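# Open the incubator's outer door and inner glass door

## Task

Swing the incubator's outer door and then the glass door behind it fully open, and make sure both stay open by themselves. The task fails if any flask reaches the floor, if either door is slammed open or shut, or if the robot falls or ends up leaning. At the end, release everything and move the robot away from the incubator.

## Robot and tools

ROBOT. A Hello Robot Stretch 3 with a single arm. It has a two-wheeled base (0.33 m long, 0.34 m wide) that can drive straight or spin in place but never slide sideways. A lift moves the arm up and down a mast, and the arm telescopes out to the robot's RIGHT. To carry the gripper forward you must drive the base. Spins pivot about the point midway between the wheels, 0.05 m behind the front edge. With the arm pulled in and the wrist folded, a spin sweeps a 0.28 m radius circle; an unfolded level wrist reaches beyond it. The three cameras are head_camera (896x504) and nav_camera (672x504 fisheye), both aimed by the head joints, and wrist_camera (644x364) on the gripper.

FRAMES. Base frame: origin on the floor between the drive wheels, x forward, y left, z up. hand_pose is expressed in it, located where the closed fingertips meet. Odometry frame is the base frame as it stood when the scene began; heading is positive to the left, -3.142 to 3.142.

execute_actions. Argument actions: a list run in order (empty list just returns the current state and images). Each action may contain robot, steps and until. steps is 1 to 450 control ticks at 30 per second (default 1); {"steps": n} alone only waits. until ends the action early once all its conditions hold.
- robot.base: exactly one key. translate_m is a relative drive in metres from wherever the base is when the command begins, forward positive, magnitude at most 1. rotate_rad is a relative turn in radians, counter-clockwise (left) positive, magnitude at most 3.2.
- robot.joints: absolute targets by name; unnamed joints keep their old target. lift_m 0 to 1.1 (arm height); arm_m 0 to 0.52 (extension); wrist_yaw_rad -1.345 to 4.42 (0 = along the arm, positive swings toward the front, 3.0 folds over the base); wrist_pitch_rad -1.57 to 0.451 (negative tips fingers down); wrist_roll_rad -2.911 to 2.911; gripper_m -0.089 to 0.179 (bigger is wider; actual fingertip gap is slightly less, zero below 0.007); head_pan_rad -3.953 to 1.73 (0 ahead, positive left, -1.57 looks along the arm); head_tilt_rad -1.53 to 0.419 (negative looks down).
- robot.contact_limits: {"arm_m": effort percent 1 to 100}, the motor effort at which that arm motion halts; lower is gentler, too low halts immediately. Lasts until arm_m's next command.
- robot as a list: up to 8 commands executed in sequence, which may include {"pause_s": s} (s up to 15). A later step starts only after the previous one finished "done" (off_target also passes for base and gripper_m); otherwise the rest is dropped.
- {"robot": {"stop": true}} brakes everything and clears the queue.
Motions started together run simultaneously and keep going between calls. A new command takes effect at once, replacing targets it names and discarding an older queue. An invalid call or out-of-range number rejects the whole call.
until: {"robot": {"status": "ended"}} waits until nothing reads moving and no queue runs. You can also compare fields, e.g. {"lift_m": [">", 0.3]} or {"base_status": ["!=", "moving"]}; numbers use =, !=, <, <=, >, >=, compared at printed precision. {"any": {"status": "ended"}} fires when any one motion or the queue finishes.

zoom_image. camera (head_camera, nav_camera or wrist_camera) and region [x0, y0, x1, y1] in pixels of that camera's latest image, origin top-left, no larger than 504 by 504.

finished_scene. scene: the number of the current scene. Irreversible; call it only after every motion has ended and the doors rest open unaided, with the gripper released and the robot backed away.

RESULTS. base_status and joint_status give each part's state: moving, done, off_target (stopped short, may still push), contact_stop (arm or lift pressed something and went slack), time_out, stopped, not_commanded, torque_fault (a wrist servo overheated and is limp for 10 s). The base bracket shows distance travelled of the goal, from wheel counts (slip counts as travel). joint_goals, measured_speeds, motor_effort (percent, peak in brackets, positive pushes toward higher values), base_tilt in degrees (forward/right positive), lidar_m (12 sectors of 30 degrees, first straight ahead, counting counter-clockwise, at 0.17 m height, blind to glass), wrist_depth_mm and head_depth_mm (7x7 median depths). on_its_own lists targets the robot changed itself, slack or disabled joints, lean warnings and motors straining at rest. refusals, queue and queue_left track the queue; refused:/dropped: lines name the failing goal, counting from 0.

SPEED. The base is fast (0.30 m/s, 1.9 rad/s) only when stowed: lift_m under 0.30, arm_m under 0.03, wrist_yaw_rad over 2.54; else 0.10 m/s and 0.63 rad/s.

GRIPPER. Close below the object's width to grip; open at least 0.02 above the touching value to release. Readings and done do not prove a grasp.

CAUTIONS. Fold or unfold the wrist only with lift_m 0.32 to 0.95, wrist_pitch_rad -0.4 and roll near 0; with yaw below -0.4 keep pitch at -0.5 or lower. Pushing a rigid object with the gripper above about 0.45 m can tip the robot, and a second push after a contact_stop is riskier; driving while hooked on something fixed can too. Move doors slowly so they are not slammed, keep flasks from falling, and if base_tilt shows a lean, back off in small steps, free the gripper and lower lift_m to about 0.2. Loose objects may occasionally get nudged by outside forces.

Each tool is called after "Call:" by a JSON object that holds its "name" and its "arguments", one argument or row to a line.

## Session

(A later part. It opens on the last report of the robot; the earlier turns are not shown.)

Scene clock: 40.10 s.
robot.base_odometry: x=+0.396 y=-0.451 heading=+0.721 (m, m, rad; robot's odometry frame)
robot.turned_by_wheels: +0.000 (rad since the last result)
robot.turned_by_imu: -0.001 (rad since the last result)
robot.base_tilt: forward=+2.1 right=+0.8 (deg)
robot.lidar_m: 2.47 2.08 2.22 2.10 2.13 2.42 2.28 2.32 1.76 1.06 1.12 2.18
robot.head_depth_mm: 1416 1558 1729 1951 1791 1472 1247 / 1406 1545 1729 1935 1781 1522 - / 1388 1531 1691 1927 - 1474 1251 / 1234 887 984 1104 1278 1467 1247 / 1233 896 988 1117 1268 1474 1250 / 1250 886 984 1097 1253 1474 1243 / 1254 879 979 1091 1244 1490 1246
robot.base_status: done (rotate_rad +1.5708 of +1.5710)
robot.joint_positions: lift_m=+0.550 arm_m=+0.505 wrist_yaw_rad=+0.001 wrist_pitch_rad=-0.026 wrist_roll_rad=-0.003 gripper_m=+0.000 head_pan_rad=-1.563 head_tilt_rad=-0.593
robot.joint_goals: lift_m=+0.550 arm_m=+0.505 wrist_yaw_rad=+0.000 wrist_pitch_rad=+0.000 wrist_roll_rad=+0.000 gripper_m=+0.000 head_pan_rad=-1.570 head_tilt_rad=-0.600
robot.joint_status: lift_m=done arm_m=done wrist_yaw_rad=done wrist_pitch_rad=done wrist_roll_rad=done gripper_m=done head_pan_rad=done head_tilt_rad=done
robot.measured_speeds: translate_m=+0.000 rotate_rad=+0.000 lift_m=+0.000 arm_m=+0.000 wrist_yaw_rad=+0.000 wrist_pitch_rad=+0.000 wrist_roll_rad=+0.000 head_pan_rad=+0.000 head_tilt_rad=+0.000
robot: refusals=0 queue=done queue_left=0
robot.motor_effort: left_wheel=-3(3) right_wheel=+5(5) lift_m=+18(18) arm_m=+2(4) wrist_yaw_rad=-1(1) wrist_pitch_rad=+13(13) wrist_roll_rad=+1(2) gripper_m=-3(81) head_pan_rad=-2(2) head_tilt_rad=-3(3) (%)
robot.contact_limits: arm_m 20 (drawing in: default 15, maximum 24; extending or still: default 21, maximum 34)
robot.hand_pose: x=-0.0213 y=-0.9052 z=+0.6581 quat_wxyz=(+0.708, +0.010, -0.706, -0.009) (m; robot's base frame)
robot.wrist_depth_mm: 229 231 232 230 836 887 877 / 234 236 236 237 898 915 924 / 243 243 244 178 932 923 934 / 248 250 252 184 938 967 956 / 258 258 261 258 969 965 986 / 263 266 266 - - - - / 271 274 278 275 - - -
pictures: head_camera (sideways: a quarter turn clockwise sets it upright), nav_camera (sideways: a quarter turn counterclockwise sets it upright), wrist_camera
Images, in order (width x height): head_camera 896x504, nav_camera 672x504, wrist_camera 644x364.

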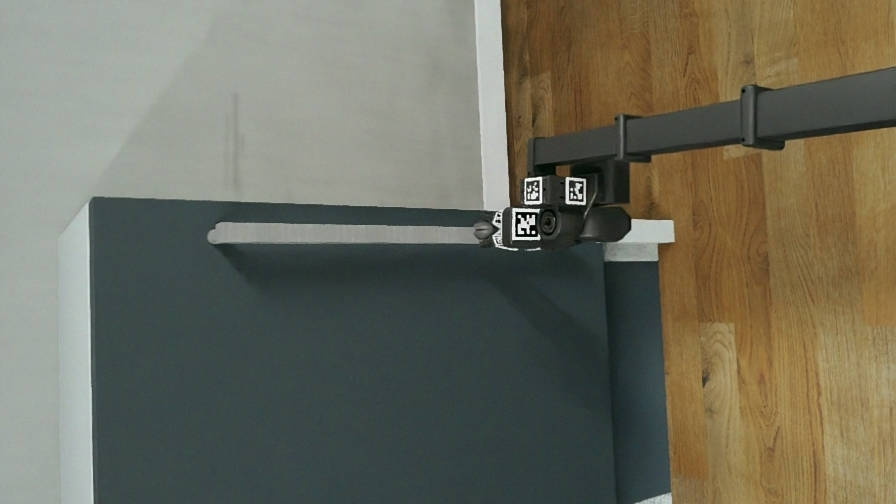

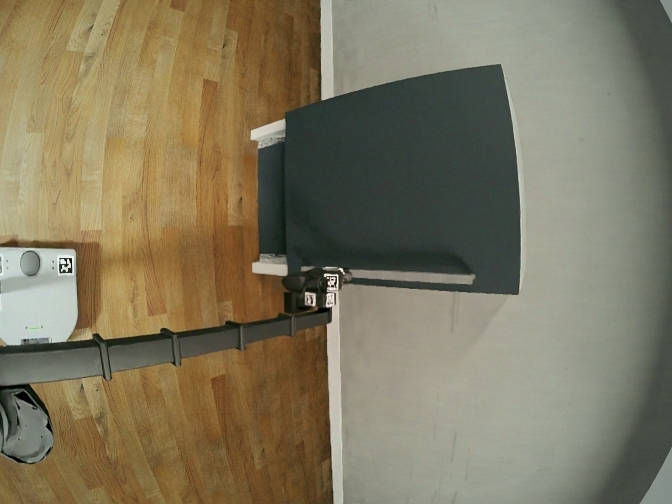

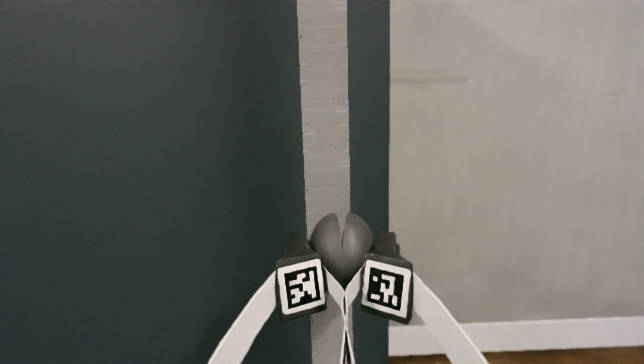

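Call:
{"name": "execute_actions", "arguments": {
  "actions": [
    {"robot":[{"joints":{"arm_m":0.2,"gripper_m":0.12}},{"base":{"rotate_rad":-0.5}},{"base":{"translate_m":0.25}},{"base":{"rotate_rad":0.5}},{"base":{"translate_m":-0.207}},{"joints":{"arm_m":0.38}}],"steps":450,"until":{"robot":{"status":"ended"}}},
    {"steps":200,"until":{"robot":{"status":"ended"}}}
  ]
}}

Scene clock: 56.43 s.
robot.base_odometry: x=+0.484 y=-0.533 heading=+0.721 (m, m, rad; robot's odometry frame)
robot.turned_by_wheels: +0.000 (rad since the last result)
robot.turned_by_imu: -0.002 (rad since the last result)
robot.base_tilt: forward=+2.1 right=+0.7 (deg)
robot.lidar_m: 2.47 2.11 2.34 2.22 2.26 2.43 2.28 2.33 1.64 0.94 1.00 2.02
robot.head_depth_mm: 1309 1436 1601 1814 1806 1469 1244 / 1301 1434 1580 1792 1789 1507 - / 1280 1386 1534 1741 1785 1392 1245 / 1231 781 859 964 1102 1406 1235 / 1227 777 866 969 1110 1400 1253 / 1223 774 859 964 1097 1398 1246 / 1221 766 856 958 1084 1402 1247
robot.base_status: done (translate_m -0.2070 of -0.2070)
robot.joint_positions: lift_m=+0.550 arm_m=+0.380 wrist_yaw_rad=+0.000 wrist_pitch_rad=-0.026 wrist_roll_rad=-0.003 gripper_m=+0.120 head_pan_rad=-1.563 head_tilt_rad=-0.593
robot.joint_goals: lift_m=+0.550 arm_m=+0.380 wrist_yaw_rad=+0.000 wrist_pitch_rad=+0.000 wrist_roll_rad=+0.000 gripper_m=+0.120 head_pan_rad=-1.570 head_tilt_rad=-0.600
robot.joint_status: lift_m=done arm_m=done wrist_yaw_rad=done wrist_pitch_rad=done wrist_roll_rad=done gripper_m=done head_pan_rad=done head_tilt_rad=done
robot.measured_speeds: translate_m=+0.000 rotate_rad=+0.000 lift_m=+0.000 arm_m=+0.000 wrist_yaw_rad=+0.000 wrist_pitch_rad=+0.000 wrist_roll_rad=+0.000 head_pan_rad=+0.000 head_tilt_rad=+0.000
robot: refusals=0 queue=done queue_left=0
robot.motor_effort: left_wheel=-3(6) right_wheel=+5(12) lift_m=+18(18) arm_m=+3(2) wrist_yaw_rad=-2(0) wrist_pitch_rad=+13(13) wrist_roll_rad=+2(2) gripper_m=+0(81) head_pan_rad=-2(2) head_tilt_rad=-4(3) (%)
robot.hand_pose: x=-0.0213 y=-0.7802 z=+0.6581 quat_wxyz=(+0.708, +0.010, -0.706, -0.009) (m; robot's base frame)
robot.wrist_depth_mm: 235 236 235 178 870 861 900 / 239 241 241 241 911 891 901 / 247 247 248 247 918 912 925 / 254 252 256 253 947 933 961 / 261 263 264 262 961 955 990 / 267 268 269 269 987 - - / 278 279 279 275 - - -
pictures: head_camera (sideways: a quarter turn clockwise sets it upright), nav_camera (sideways: a quarter turn counterclockwise sets it upright), wrist_camera
Images, in order (width x height): head_camera 896x504, nav_camera 672x504, wrist_camera 644x364.

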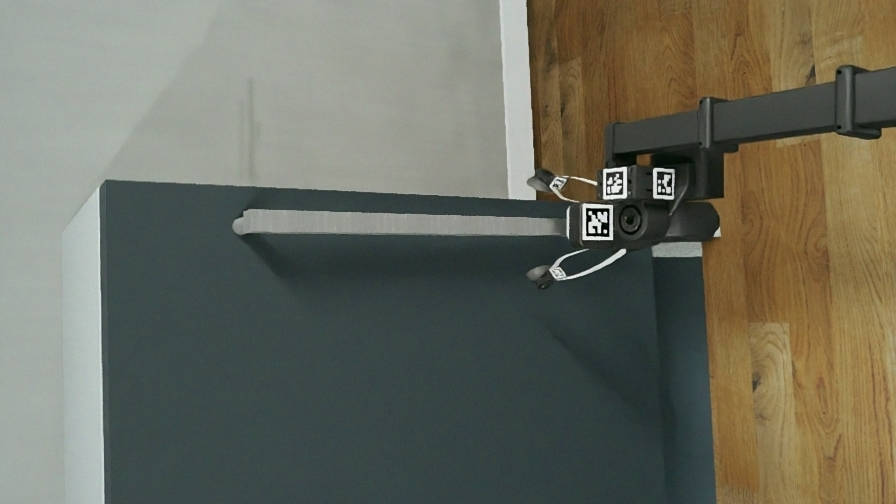

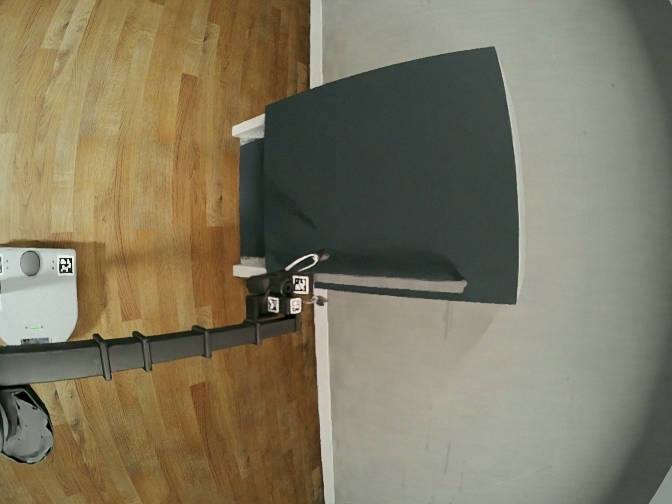

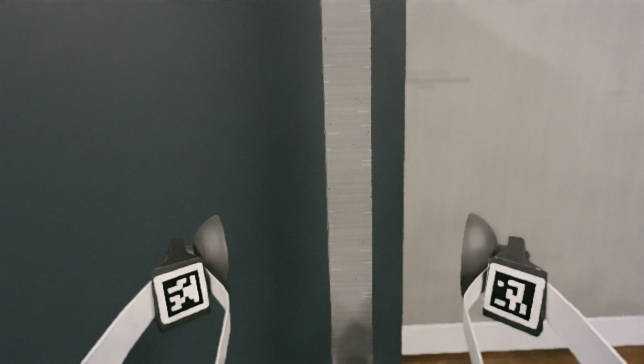

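Call:
{"name": "execute_actions", "arguments": {
  "actions": [
    {"robot":[{"joints":{"arm_m":0.43},"contact_limits":{"arm_m":20}},{"joints":{"gripper_m":0.0}}],"steps":300,"until":{"robot":{"status":"ended"}}},
    {"robot":{"joints":{"arm_m":0.36},"contact_limits":{"arm_m":24}},"steps":200,"until":{"robot":{"status":"ended"}}}
  ]
}}

Scene clock: 61.30 s.
robot.base_odometry: x=+0.484 y=-0.533 heading=+0.721 (m, m, rad; robot's odometry frame)
robot.turned_by_wheels: +0.000 (rad since the last result)
robot.turned_by_imu: -0.001 (rad since the last result)
robot.base_tilt: forward=+2.1 right=+0.7 (deg)
robot.lidar_m: 2.47 2.12 2.34 2.21 2.26 2.43 2.28 2.32 1.63 0.94 1.00 2.03
robot.head_depth_mm: 1323 1443 1605 1813 1810 1465 1240 / 1306 1430 1593 1799 1797 1511 - / 1275 1384 1534 1743 1798 - 1254 / 1224 783 859 961 1107 1398 1245 / 1229 780 865 974 1101 1399 1247 / 1227 774 860 961 1100 1401 1245 / 1214 768 853 952 1093 1406 1243
robot.base_status: done (translate_m -0.2070 of -0.2070)
robot.joint_positions: lift_m=+0.550 arm_m=+0.360 wrist_yaw_rad=-0.001 wrist_pitch_rad=-0.023 wrist_roll_rad=-0.003 gripper_m=+0.000 head_pan_rad=-1.563 head_tilt_rad=-0.593
robot.joint_goals: lift_m=+0.550 arm_m=+0.360 wrist_yaw_rad=+0.000 wrist_pitch_rad=+0.000 wrist_roll_rad=+0.000 gripper_m=+0.000 head_pan_rad=-1.570 head_tilt_rad=-0.600
robot.joint_status: lift_m=done arm_m=done wrist_yaw_rad=done wrist_pitch_rad=done wrist_roll_rad=done gripper_m=done head_pan_rad=done head_tilt_rad=done
robot.measured_speeds: translate_m=+0.000 rotate_rad=+0.000 lift_m=+0.000 arm_m=+0.000 wrist_yaw_rad=+0.000 wrist_pitch_rad=+0.000 wrist_roll_rad=+0.000 head_pan_rad=+0.000 head_tilt_rad=+0.000
robot: refusals=0 queue=done queue_left=0
robot.motor_effort: left_wheel=-2(4) right_wheel=+3(11) lift_m=+18(18) arm_m=-2(6) wrist_yaw_rad=+2(8) wrist_pitch_rad=+11(13) wrist_roll_rad=+2(2) gripper_m=-3(88) head_pan_rad=-3(2) head_tilt_rad=-3(2) (%)
robot.contact_limits: arm_m 24 (drawing in: default 15, maximum 24; extending or still: default 21, maximum 34)
robot.hand_pose: x=-0.0218 y=-0.7609 z=+0.6590 quat_wxyz=(+0.708, +0.008, -0.706, -0.009) (m; robot's base frame)
robot.wrist_depth_mm: 249 252 253 210 861 923 922 / 257 260 260 258 930 920 936 / 264 265 267 266 933 952 940 / 272 273 277 273 959 950 981 / 281 282 282 281 1000 - - / 286 290 289 - - - - / 295 299 302 299 - - -
pictures: head_camera (sideways: a quarter turn clockwise sets it upright), nav_camera (sideways: a quarter turn counterclockwise sets it upright), wrist_camera
Images, in order (width x height): head_camera 896x504, nav_camera 672x504, wrist_camera 644x364.

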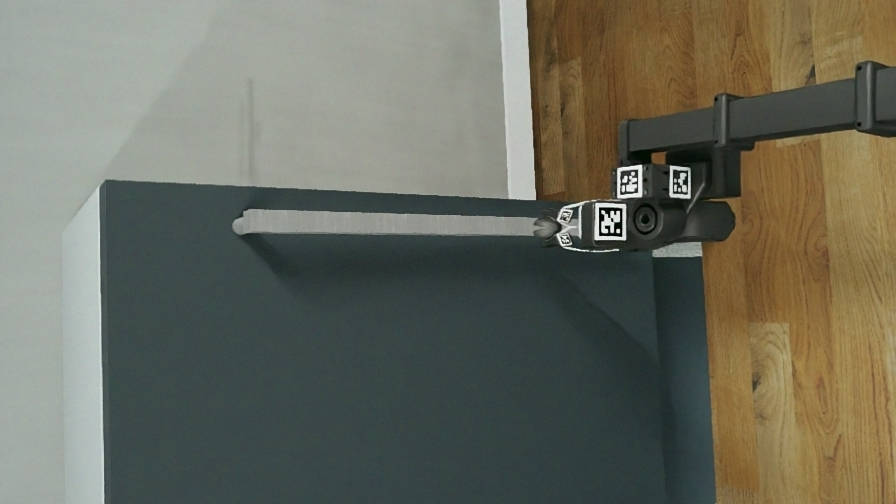

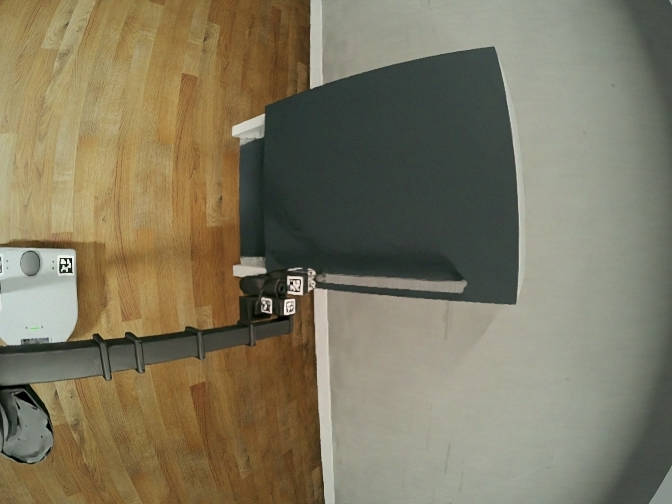

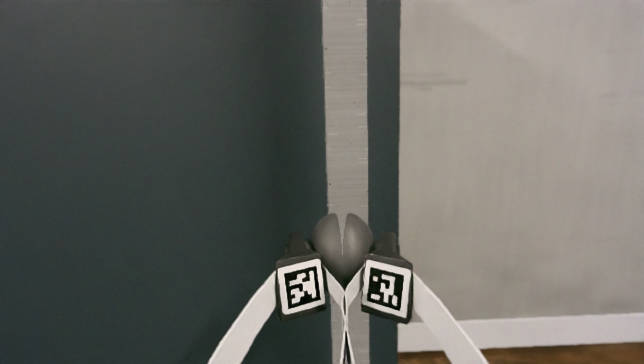

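Call:
{"name": "execute_actions", "arguments": {
  "actions": [
    {"robot":[{"joints":{"gripper_m":0.12}},{"joints":{"arm_m":0.47},"contact_limits":{"arm_m":15}}],"steps":300,"until":{"robot":{"status":"ended"}}},
    {"robot":{"joints":{"gripper_m":-0.04}},"steps":100,"until":{"robot":{"status":"ended"}}}
  ]
}}

Scene clock: 67.67 s.
robot.base_odometry: x=+0.484 y=-0.533 heading=+0.721 (m, m, rad; robot's odometry frame)
robot.turned_by_wheels: +0.000 (rad since the last result)
robot.turned_by_imu: -0.039 (rad since the last result)
robot.base_tilt: forward=+1.9 right=+0.3 (deg)
robot.lidar_m: 2.48 2.11 2.38 2.22 2.24 2.46 2.27 2.30 1.66 0.94 1.00 1.96
robot.head_depth_mm: 1339 1472 1647 1847 1800 1476 1248 / 1330 1467 1620 1824 1799 1517 - / 1315 1451 1608 1802 1929 1456 1241 / 1263 796 858 982 1124 1408 1248 / 1245 786 876 974 1114 1409 1260 / 1227 781 863 967 1095 1406 1256 / 1224 768 852 953 1081 1384 1259
robot.base_status: done (translate_m -0.2070 of -0.2070)
robot.joint_positions: lift_m=+0.550 arm_m=+0.468 wrist_yaw_rad=+0.132 wrist_pitch_rad=-0.051 wrist_roll_rad=+0.000 gripper_m=-0.038 head_pan_rad=-1.563 head_tilt_rad=-0.593
robot.joint_goals: lift_m=+0.550 arm_m=+0.470 wrist_yaw_rad=+0.126 wrist_pitch_rad=+0.000 wrist_roll_rad=+0.000 gripper_m=-0.040 head_pan_rad=-1.570 head_tilt_rad=-0.600
robot.joint_status: lift_m=done arm_m=done wrist_yaw_rad=done wrist_pitch_rad=done wrist_roll_rad=done gripper_m=done head_pan_rad=done head_tilt_rad=done
robot.measured_speeds: translate_m=+0.000 rotate_rad=+0.000 lift_m=+0.000 arm_m=+0.000 wrist_yaw_rad=+0.000 wrist_pitch_rad=+0.000 wrist_roll_rad=+0.000 head_pan_rad=+0.000 head_tilt_rad=+0.000
robot: refusals=0 queue=done queue_left=0
robot.on_its_own: wrist_yaw_rad is held at +0.126, not at your +0.000, by its stall guard, which is not easing now
robot.motor_effort: left_wheel=-1(5) right_wheel=-1(14) lift_m=+18(18) arm_m=+12(13) wrist_yaw_rad=-6(53) wrist_pitch_rad=+25(25) wrist_roll_rad=+1(2) gripper_m=-40(100) head_pan_rad=-2(3) head_tilt_rad=-3(3) (%)
robot.contact_limits: arm_m 15 (drawing in: default 15, maximum 24; extending or still: default 21, maximum 34)
robot.hand_pose: x=+0.0121 y=-0.8659 z=+0.6518 quat_wxyz=(+0.707, +0.065, -0.704, +0.028) (m; robot's base frame)
robot.wrist_depth_mm: 170 168 164 96 160 759 751 / 176 173 170 99 165 790 762 / 182 179 175 102 170 813 797 / 189 185 181 105 176 832 815 / 195 191 186 109 182 870 837 / 201 198 - 113 187 891 874 / 211 207 201 117 195 933 899
pictures: head_camera (sideways: a quarter turn clockwise sets it upright), nav_camera (sideways: a quarter turn counterclockwise sets it upright), wrist_camera
Images, in order (width x height): head_camera 896x504, nav_camera 672x504, wrist_camera 644x364.

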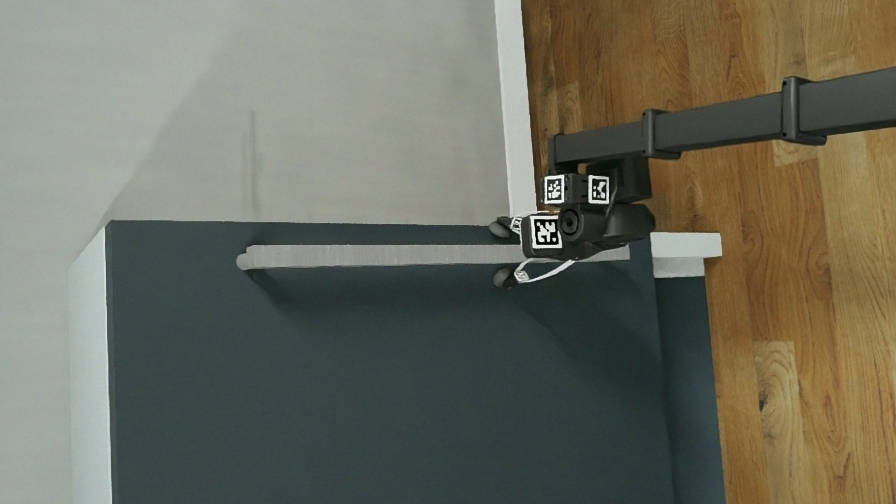

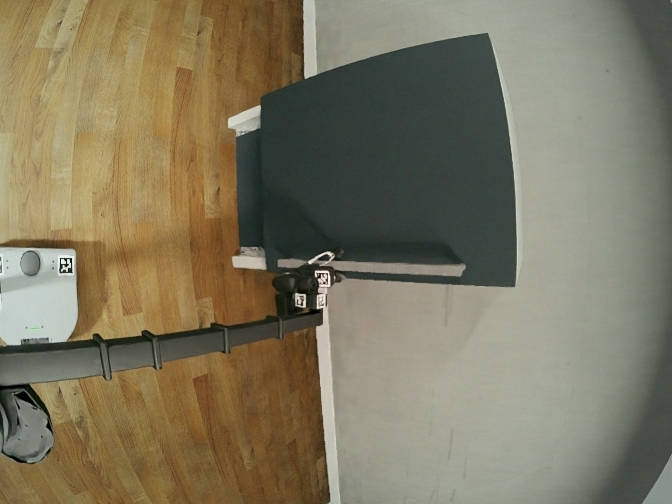

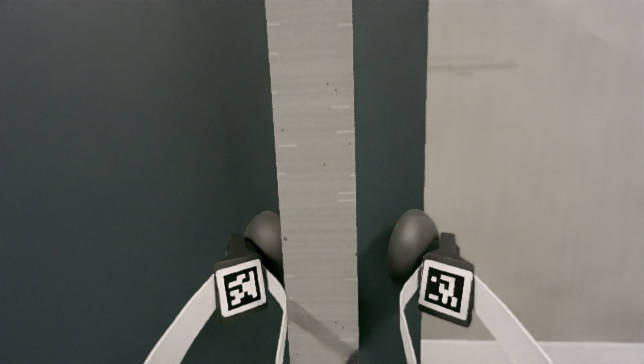

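Call:
{"name": "execute_actions", "arguments": {
  "actions": [
    {"robot":[{"joints":{"arm_m":0.45,"wrist_yaw_rad":0.1}},{"joints":{"gripper_m":-0.02}}],"steps":100,"until":{"robot":{"status":"ended"}}},
    {"robot":{"joints":{"arm_m":0.36},"contact_limits":{"arm_m":24}},"steps":200,"until":{"robot":{"status":"ended"}}}
  ]
}}

Scene clock: 70.73 s.
robot.base_odometry: x=+0.485 y=-0.532 heading=+0.722 (m, m, rad; robot's odometry frame)
robot.turned_by_wheels: +0.001 (rad since the last result)
robot.turned_by_imu: +0.000 (rad since the last result)
robot.base_tilt: forward=+2.1 right=+0.8 (deg)
robot.lidar_m: 2.47 2.11 2.38 2.22 2.25 2.45 2.28 2.31 1.66 0.94 0.99 1.96
robot.head_depth_mm: 1332 1467 1645 1870 1794 1476 1243 / 1318 1448 1614 1819 1780 1486 - / 1302 1433 1605 1803 1844 1375 1243 / 1245 700 753 845 938 1366 1246 / 1182 699 780 877 1009 1369 1248 / 1192 706 783 880 1010 1363 1247 / 1206 707 785 885 1016 1376 1243
robot.base_status: done (translate_m -0.2070 of -0.2070)
robot.joint_positions: lift_m=+0.550 arm_m=+0.360 wrist_yaw_rad=+0.174 wrist_pitch_rad=-0.024 wrist_roll_rad=-0.002 gripper_m=-0.026 head_pan_rad=-1.563 head_tilt_rad=-0.595
robot.joint_goals: lift_m=+0.550 arm_m=+0.360 wrist_yaw_rad=+0.148 wrist_pitch_rad=+0.000 wrist_roll_rad=+0.000 gripper_m=-0.027 head_pan_rad=-1.570 head_tilt_rad=-0.600
robot.joint_status: lift_m=done arm_m=done wrist_yaw_rad=off_target wrist_pitch_rad=done wrist_roll_rad=done gripper_m=done head_pan_rad=done head_tilt_rad=done
robot.measured_speeds: translate_m=+0.000 rotate_rad=+0.000 lift_m=+0.000 arm_m=+0.000 wrist_yaw_rad=+0.000 wrist_pitch_rad=+0.000 wrist_roll_rad=+0.000 head_pan_rad=+0.000 head_tilt_rad=+0.000
robot: refusals=0 queue=done queue_left=0
robot.on_its_own: wrist_yaw_rad is held at +0.148, not at your +0.100, by its stall guard, which is still easing; gripper_m is held at -0.027, not at your -0.040, by its stall guard, which is still easing; right_wheel is at rest, and its effort (-27) is outside its rest range (-18 to +18)
robot.motor_effort: left_wheel=+8(19) right_wheel=-27(64) lift_m=+20(19) arm_m=-2(12) wrist_yaw_rad=-25(34) wrist_pitch_rad=+12(25) wrist_roll_rad=+1(2) gripper_m=-25(41) head_pan_rad=-3(2) head_tilt_rad=-2(3) (%)
robot.contact_limits: arm_m 24 (drawing in: default 15, maximum 24; extending or still: default 21, maximum 34)
robot.hand_pose: x=+0.0229 y=-0.7570 z=+0.6585 quat_wxyz=(+0.706, +0.070, -0.703, +0.053) (m; robot's base frame)
robot.wrist_depth_mm: 216 203 188 107 164 843 814 / 226 209 192 110 168 872 852 / 234 216 200 113 172 859 855 / 242 224 206 117 178 907 890 / 251 232 214 119 181 949 915 / 260 241 225 123 - 941 946 / 278 252 227 128 195 979 955
pictures: head_camera (sideways: a quarter turn clockwise sets it upright), nav_camera (sideways: a quarter turn counterclockwise sets it upright), wrist_camera
dropped: robot: command 0 of its queue: wrist_yaw_rad: off_target
Images, in order (width x height): head_camera 896x504, nav_camera 672x504, wrist_camera 644x364.

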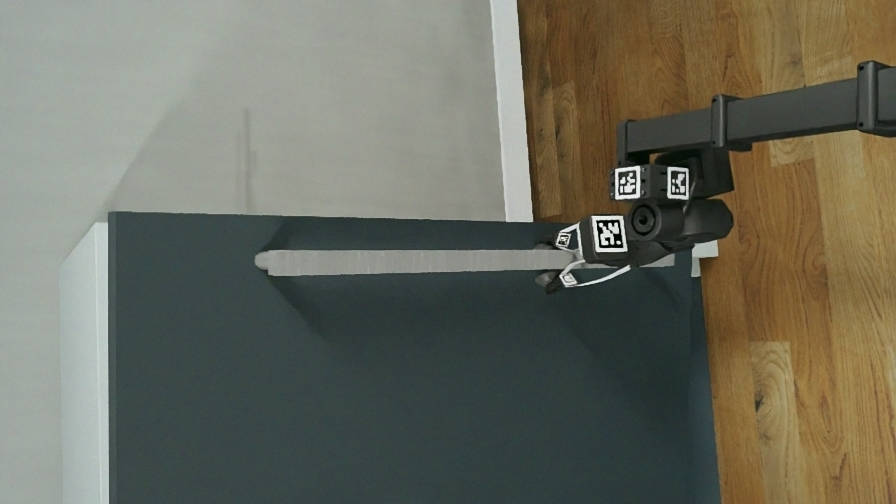

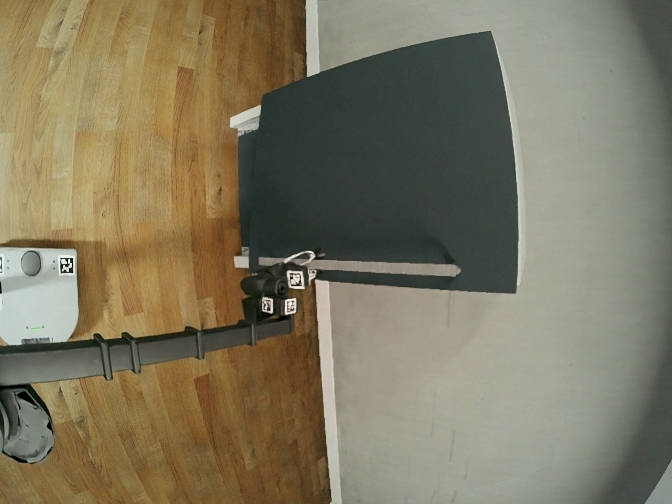

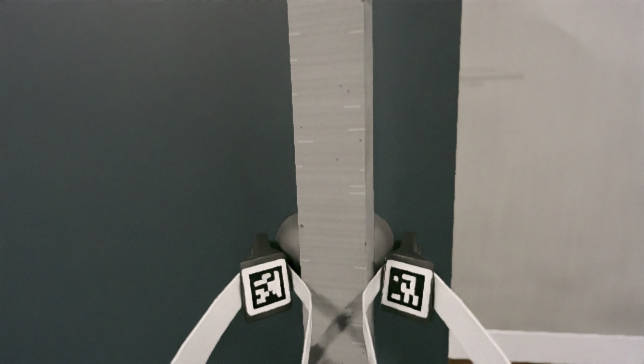

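Call:
{"name": "execute_actions", "arguments": {
  "actions": [
    {"robot":{"base":{"translate_m":0.04},"joints":{"arm_m":0.24,"wrist_yaw_rad":0.05,"gripper_m":0.0},"contact_limits":{"arm_m":24}},"steps":200,"until":{"robot":{"status":"ended"}}},
    {"robot":{"base":{"translate_m":0.07},"joints":{"arm_m":0.12,"wrist_yaw_rad":-0.1},"contact_limits":{"arm_m":24}},"steps":200,"until":{"robot":{"status":"ended"}}}
  ]
}}

Scene clock: 76.10 s.
robot.base_odometry: x=+0.567 y=-0.460 heading=+0.722 (m, m, rad; robot's odometry frame)
robot.turned_by_wheels: +0.000 (rad since the last result)
robot.turned_by_imu: -0.001 (rad since the last result)
robot.base_tilt: forward=+2.1 right=+0.7 (deg)
robot.lidar_m: 2.37 2.02 2.39 2.23 2.26 2.58 2.39 2.41 1.65 0.94 0.98 1.94
robot.head_depth_mm: 1324 1456 1624 1832 1784 1479 1226 / 1303 1377 1581 1798 1776 1462 1272 / 1245 482 517 583 673 807 1250 / 1170 495 540 542 625 754 1168 / 1186 519 572 648 749 884 1222 / 1196 545 602 688 801 960 1249 / 1197 565 636 730 859 1051 1245
robot.base_status: done (translate_m +0.0700 of +0.0700)
robot.joint_positions: lift_m=+0.550 arm_m=+0.120 wrist_yaw_rad=+0.039 wrist_pitch_rad=-0.026 wrist_roll_rad=-0.002 gripper_m=+0.001 head_pan_rad=-1.563 head_tilt_rad=-0.595
robot.joint_goals: lift_m=+0.550 arm_m=+0.120 wrist_yaw_rad=+0.006 wrist_pitch_rad=+0.000 wrist_roll_rad=+0.000 gripper_m=+0.000 head_pan_rad=-1.570 head_tilt_rad=-0.600
robot.joint_status: lift_m=done arm_m=done wrist_yaw_rad=off_target wrist_pitch_rad=done wrist_roll_rad=done gripper_m=done head_pan_rad=done head_tilt_rad=done
robot.measured_speeds: translate_m=+0.000 rotate_rad=+0.000 lift_m=+0.000 arm_m=+0.000 wrist_yaw_rad=+0.000 wrist_pitch_rad=+0.000 wrist_roll_rad=+0.000 head_pan_rad=+0.000 head_tilt_rad=+0.000
robot: refusals=0 queue=dropped queue_left=0
robot.on_its_own: wrist_yaw_rad is held at +0.006, not at your -0.100, by its stall guard, which is still easing; right_wheel is at rest, and its effort (-22) is outside its rest range (-18 to +18)
robot.motor_effort: left_wheel=+5(23) right_wheel=-22(71) lift_m=+19(20) arm_m=-2(5) wrist_yaw_rad=-30(94) wrist_pitch_rad=+13(13) wrist_roll_rad=+1(2) gripper_m=-15(61) head_pan_rad=-2(2) head_tilt_rad=-3(2) (%)
robot.contact_limits: arm_m 24 (drawing in: default 15, maximum 24; extending or still: default 21, maximum 34)
robot.hand_pose: x=-0.0115 y=-0.5206 z=+0.6579 quat_wxyz=(+0.708, +0.023, -0.706, +0.004) (m; robot's base frame)
robot.wrist_depth_mm: 309 257 214 112 162 - - / 327 266 220 116 167 - - / 343 277 229 120 170 - - / 366 289 240 123 174 - - / 386 302 251 126 174 - - / 413 320 270 129 - - - / 439 338 259 134 189 - -
pictures: head_camera (sideways: a quarter turn clockwise sets it upright), nav_camera (sideways: a quarter turn counterclockwise sets it upright), wrist_camera
replaced: robot.wrist_yaw_rad: its motion had ended off_target
Images, in order (width x height): head_camera 896x504, nav_camera 672x504, wrist_camera 644x364.

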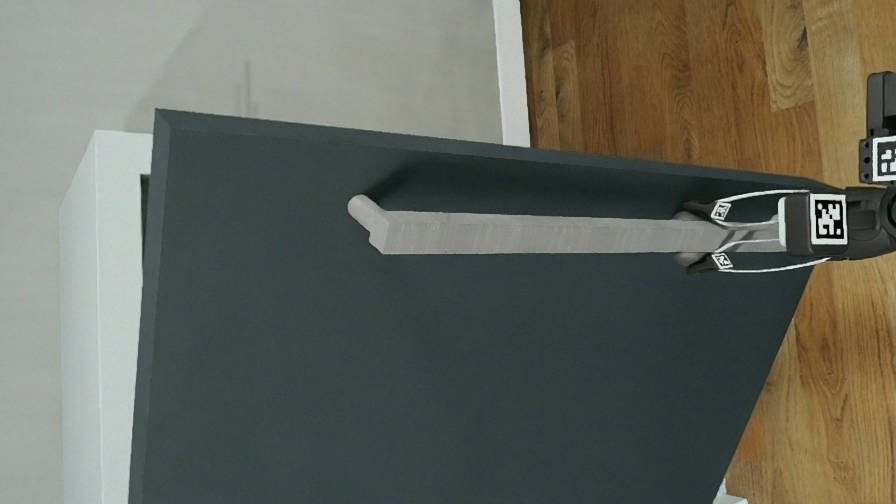

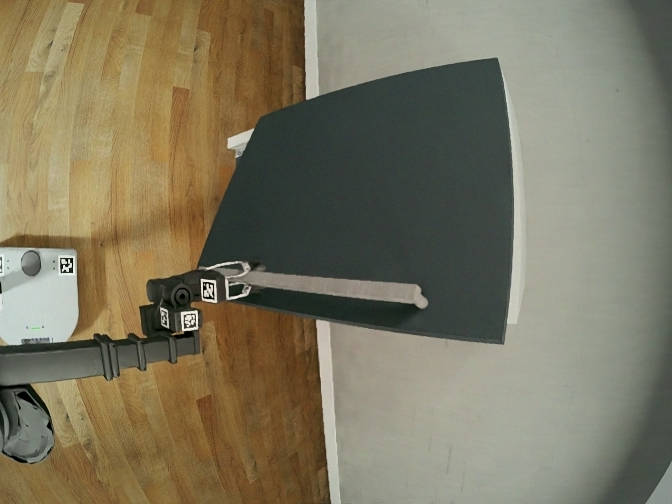

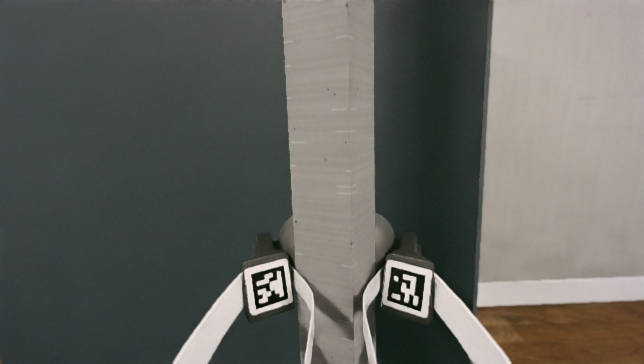

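Call:
{"name": "execute_actions", "arguments": {
  "actions": [
    {"robot":[{"joints":{"gripper_m":0.11,"wrist_yaw_rad":0.05}},{"joints":{"arm_m":0.02}},{"base":{"translate_m":-0.25}},{"joints":{"gripper_m":0.01,"wrist_yaw_rad":0}}],"steps":400,"until":{"robot":{"status":"ended"}}}
  ]
}}

Scene clock: 85.53 s.
robot.base_odometry: x=+0.379 y=-0.625 heading=+0.721 (m, m, rad; robot's odometry frame)
robot.turned_by_wheels: -0.001 (rad since the last result)
robot.turned_by_imu: -0.002 (rad since the last result)
robot.base_tilt: forward=+2.1 right=+0.7 (deg)
robot.lidar_m: 2.62 2.25 2.36 2.20 2.24 2.31 2.14 2.16 1.68 0.95 1.01 1.98
robot.head_depth_mm: 1353 1488 1666 1887 1781 1462 1244 / 1342 1481 1646 1860 1794 1457 1241 / 1323 1444 1621 1808 1779 1466 1231 / 1306 1444 1593 1786 1796 1473 1234 / 1278 1389 1511 1123 1272 1403 1219 / 1198 889 1008 1044 715 817 1168 / 1215 501 534 599 665 769 1197
robot.base_status: done (translate_m -0.2500 of -0.2500)
robot.joint_positions: lift_m=+0.550 arm_m=+0.020 wrist_yaw_rad=+0.002 wrist_pitch_rad=-0.026 wrist_roll_rad=-0.002 gripper_m=+0.010 head_pan_rad=-1.563 head_tilt_rad=-0.595
robot.joint_goals: lift_m=+0.550 arm_m=+0.020 wrist_yaw_rad=+0.000 wrist_pitch_rad=+0.000 wrist_roll_rad=+0.000 gripper_m=+0.010 head_pan_rad=-1.570 head_tilt_rad=-0.600
robot.joint_status: lift_m=done arm_m=done wrist_yaw_rad=done wrist_pitch_rad=done wrist_roll_rad=done gripper_m=done head_pan_rad=done head_tilt_rad=done
robot.measured_speeds: translate_m=+0.000 rotate_rad=+0.000 lift_m=+0.000 arm_m=+0.000 wrist_yaw_rad=+0.000 wrist_pitch_rad=+0.000 wrist_roll_rad=+0.000 head_pan_rad=+0.000 head_tilt_rad=+0.000
robot: refusals=0 queue=done queue_left=0
robot.motor_effort: left_wheel=+0(4) right_wheel=-1(17) lift_m=+19(19) arm_m=-2(2) wrist_yaw_rad=-2(17) wrist_pitch_rad=+13(13) wrist_roll_rad=+1(1) gripper_m=-1(83) head_pan_rad=-2(2) head_tilt_rad=-2(2) (%)
robot.hand_pose: x=-0.0209 y=-0.4208 z=+0.6579 quat_wxyz=(+0.708, +0.010, -0.706, -0.009) (m; robot's base frame)
robot.wrist_depth_mm: 291 295 688 - - - - / 304 297 979 - - - - / 317 301 961 - - - - / 324 305 767 - - - - / 330 315 937 - - - - / 340 323 791 - - - - / 282 335 796 - - - -
pictures: head_camera (sideways: a quarter turn clockwise sets it upright), nav_camera (sideways: a quarter turn counterclockwise sets it upright), wrist_camera
Images, in order (width x height): head_camera 896x504, nav_camera 672x504, wrist_camera 644x364.

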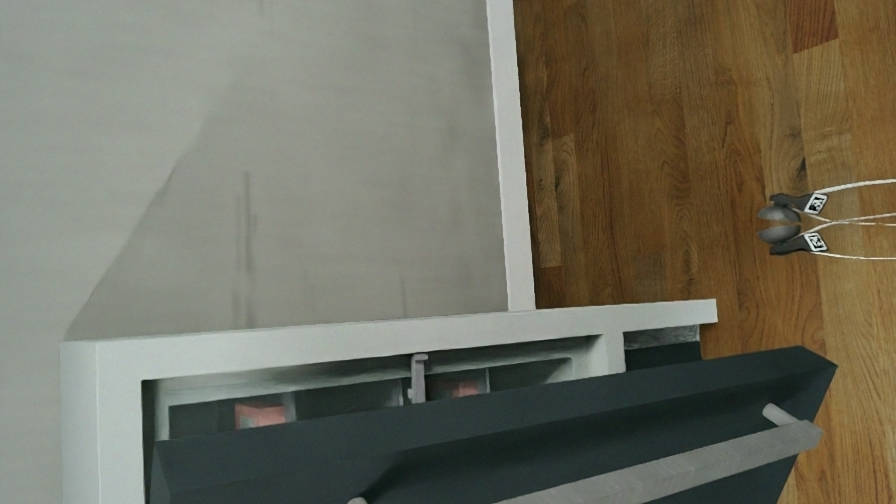

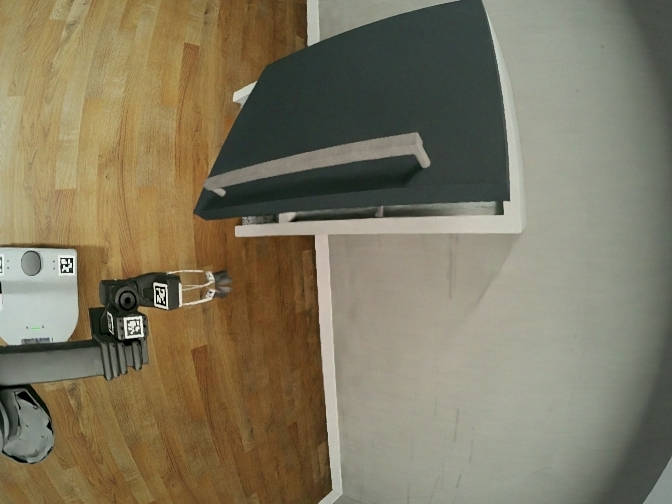

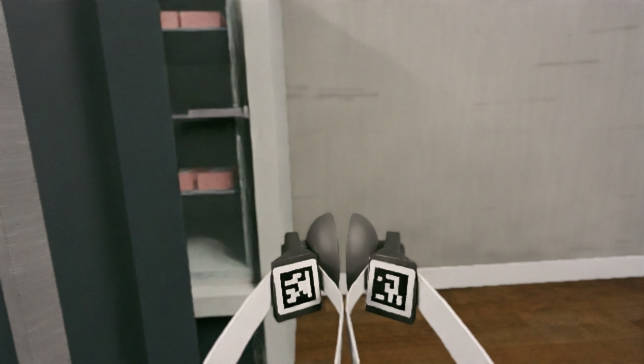

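Call:
{"name": "execute_actions", "arguments": {
  "actions": [
    {"robot":[{"joints":{"arm_m":0.33,"head_pan_rad":-1.2}},{"base":{"translate_m":0.45}}],"steps":400,"until":{"robot":{"status":"ended"}}}
  ]
}}

Scene clock: 95.33 s.
robot.base_odometry: x=+0.718 y=-0.328 heading=+0.720 (m, m, rad; robot's odometry frame)
robot.turned_by_wheels: -0.001 (rad since the last result)
robot.turned_by_imu: -0.395 (rad since the last result)
robot.base_tilt: forward=+2.1 right=+0.8 (deg)
robot.lidar_m: 2.08 2.25 1.92 2.36 2.31 2.38 2.60 2.51 2.08 0.91 0.90 0.91
robot.head_depth_mm: 1275 458 491 533 641 - 1216 / 1231 474 509 558 619 701 899 / 1170 490 529 592 674 781 926 / 1178 503 550 620 708 825 1164 / 1167 520 574 647 746 881 1223 / 1152 541 598 678 791 940 1246 / 1140 563 624 716 838 1012 1247
robot.base_status: done (translate_m +0.4500 of +0.4500)
robot.joint_positions: lift_m=+0.550 arm_m=+0.330 wrist_yaw_rad=-0.182 wrist_pitch_rad=-0.025 wrist_roll_rad=-0.002 gripper_m=+0.010 head_pan_rad=-1.207 head_tilt_rad=-0.595
robot.joint_goals: lift_m=+0.550 arm_m=+0.330 wrist_yaw_rad=-0.167 wrist_pitch_rad=+0.000 wrist_roll_rad=+0.000 gripper_m=+0.010 head_pan_rad=-1.200 head_tilt_rad=-0.600
robot.joint_status: lift_m=done arm_m=done wrist_yaw_rad=done wrist_pitch_rad=done wrist_roll_rad=done gripper_m=done head_pan_rad=done head_tilt_rad=done
robot.measured_speeds: translate_m=+0.000 rotate_rad=+0.000 lift_m=+0.000 arm_m=+0.000 wrist_yaw_rad=+0.000 wrist_pitch_rad=+0.000 wrist_roll_rad=+0.000 head_pan_rad=+0.000 head_tilt_rad=+0.000
robot: refusals=0 queue=done queue_left=0
robot.on_its_own: wrist_yaw_rad is held at -0.167, not at your +0.000, by its stall guard, which is not easing now; right_wheel is at rest, and its effort (+32) is outside its rest range (-18 to +18); wrist_yaw_rad is at rest, and its effort (+14) is outside its rest range (-12 to +12)
robot.motor_effort: left_wheel=-8(18) right_wheel=+32(72) lift_m=+19(19) arm_m=+1(4) wrist_yaw_rad=+14(44) wrist_pitch_rad=+12(14) wrist_roll_rad=+1(1) gripper_m=+0(1) head_pan_rad=+3(23) head_tilt_rad=-2(2) (%)
robot.hand_pose: x=-0.0677 y=-0.7263 z=+0.6582 quat_wxyz=(+0.704, -0.055, -0.704, -0.073) (m; robot's base frame)
robot.wrist_depth_mm: 307 847 973 - - - - / 307 866 988 - - - - / 329 879 - - - - - / 341 337 - - - - - / 358 349 - - - - - / 365 359 - - - - - / 503 370 - - - - -
pictures: head_camera (sideways: a quarter turn clockwise sets it upright), nav_camera (sideways: a quarter turn counterclockwise sets it upright), wrist_camera
Images, in order (width x height): head_camera 896x504, nav_camera 672x504, wrist_camera 644x364.

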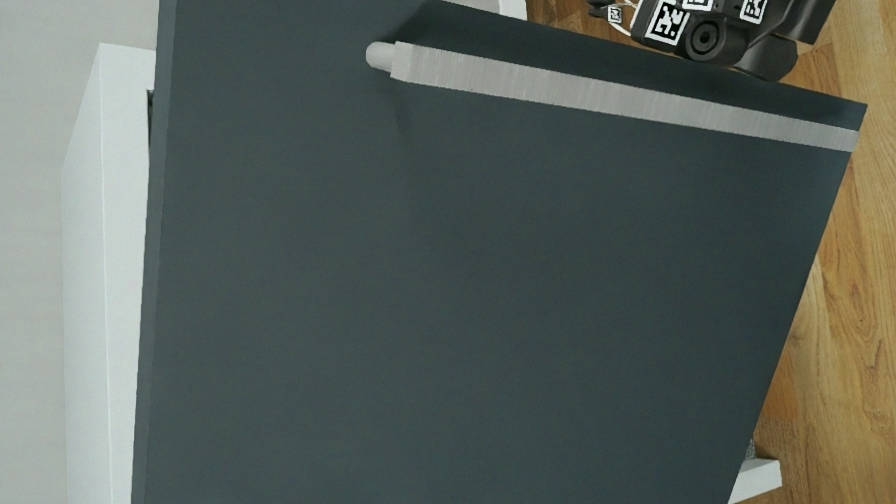

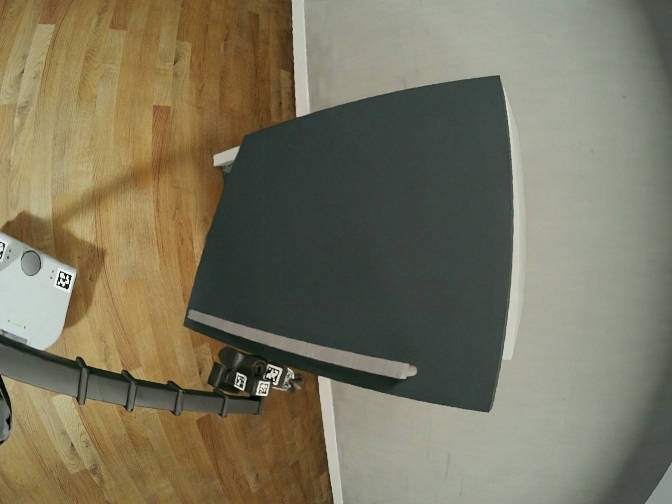

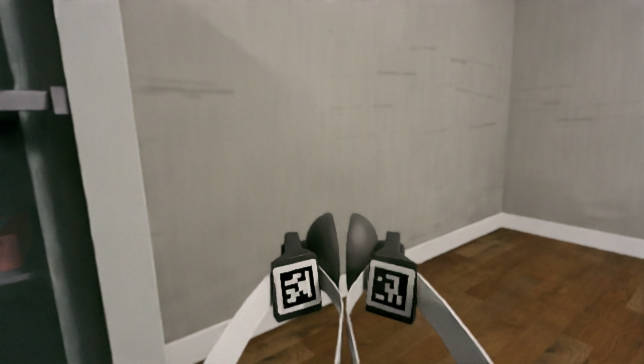

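Call:
{"name": "execute_actions", "arguments": {
  "actions": [
    {"robot":[{"base":{"translate_m":-0.2},"joints":{"wrist_yaw_rad":0}},{"joints":{"arm_m":0.0,"head_pan_rad":-1.4,"head_tilt_rad":-0.7}},{"base":{"rotate_rad":0.395}}],"steps":400,"until":{"robot":{"status":"ended"}}}
  ]
}}

Scene clock: 104.00 s.
robot.base_odometry: x=+0.567 y=-0.460 heading=+1.116 (m, m, rad; robot's odometry frame)
robot.turned_by_wheels: +0.396 (rad since the last result)
robot.turned_by_imu: +0.392 (rad since the last result)
robot.base_tilt: forward=+2.1 right=+0.7 (deg)
robot.lidar_m: 2.41 2.06 2.35 2.20 2.22 2.52 2.34 2.37 1.68 0.97 1.01 1.98
robot.head_depth_mm: 769 1429 1641 1833 1631 1373 1187 / 481 506 573 683 1541 1377 1186 / 509 537 554 641 756 900 1208 / 541 572 648 746 885 1290 1189 / 561 611 699 817 977 1346 1189 / 600 657 759 903 1109 1382 1192 / 635 710 831 1005 1456 1376 1193
robot.base_status: done (rotate_rad +0.3948 of +0.3950)
robot.joint_positions: lift_m=+0.550 arm_m=+0.002 wrist_yaw_rad=-0.001 wrist_pitch_rad=-0.025 wrist_roll_rad=-0.002 gripper_m=+0.010 head_pan_rad=-1.393 head_tilt_rad=-0.691
robot.joint_goals: lift_m=+0.550 arm_m=+0.000 wrist_yaw_rad=+0.000 wrist_pitch_rad=+0.000 wrist_roll_rad=+0.000 gripper_m=+0.010 head_pan_rad=-1.400 head_tilt_rad=-0.700
robot.joint_status: lift_m=done arm_m=done wrist_yaw_rad=done wrist_pitch_rad=done wrist_roll_rad=done gripper_m=done head_pan_rad=done head_tilt_rad=done
robot.measured_speeds: translate_m=+0.000 rotate_rad=+0.000 lift_m=+0.000 arm_m=+0.000 wrist_yaw_rad=+0.000 wrist_pitch_rad=+0.000 wrist_roll_rad=+0.000 head_pan_rad=+0.000 head_tilt_rad=+0.000
robot: refusals=0 queue=done queue_left=0
robot.motor_effort: left_wheel=-3(13) right_wheel=+6(35) lift_m=+20(19) arm_m=-2(0) wrist_yaw_rad=+1(21) wrist_pitch_rad=+12(12) wrist_roll_rad=+1(1) gripper_m=+0(1) head_pan_rad=-3(17) head_tilt_rad=-3(11) (%)
robot.hand_pose: x=-0.0216 y=-0.4024 z=+0.6582 quat_wxyz=(+0.708, +0.009, -0.706, -0.009) (m; robot's base frame)
robot.wrist_depth_mm: 479 403 351 309 - - - / 497 425 357 318 - - - / 526 441 377 330 - - - / 550 459 387 337 - - - / 585 482 407 336 - - - / 618 505 424 - - - - / 687 531 442 368 - - -
pictures: head_camera (sideways: a quarter turn clockwise sets it upright), nav_camera (sideways: a quarter turn counterclockwise sets it upright), wrist_camera
Images, in order (width x height): head_camera 896x504, nav_camera 672x504, wrist_camera 644x364.

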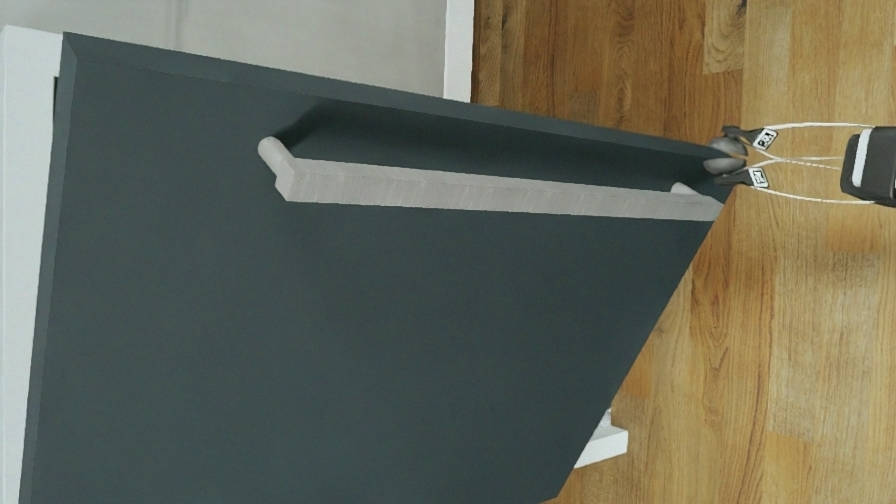

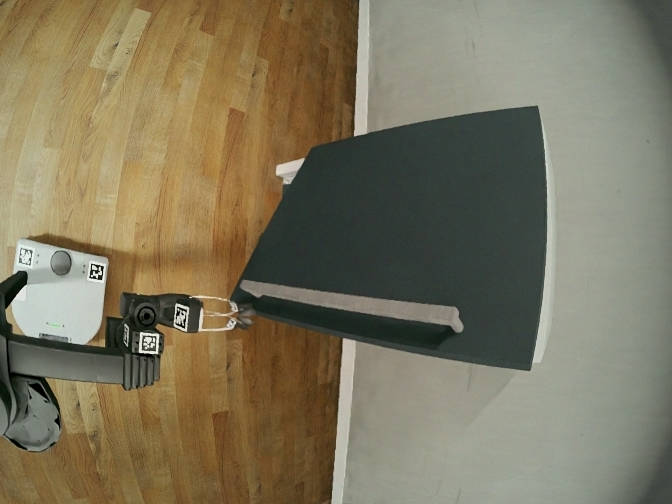

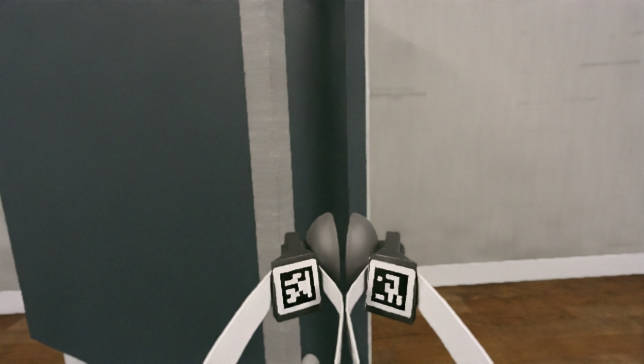

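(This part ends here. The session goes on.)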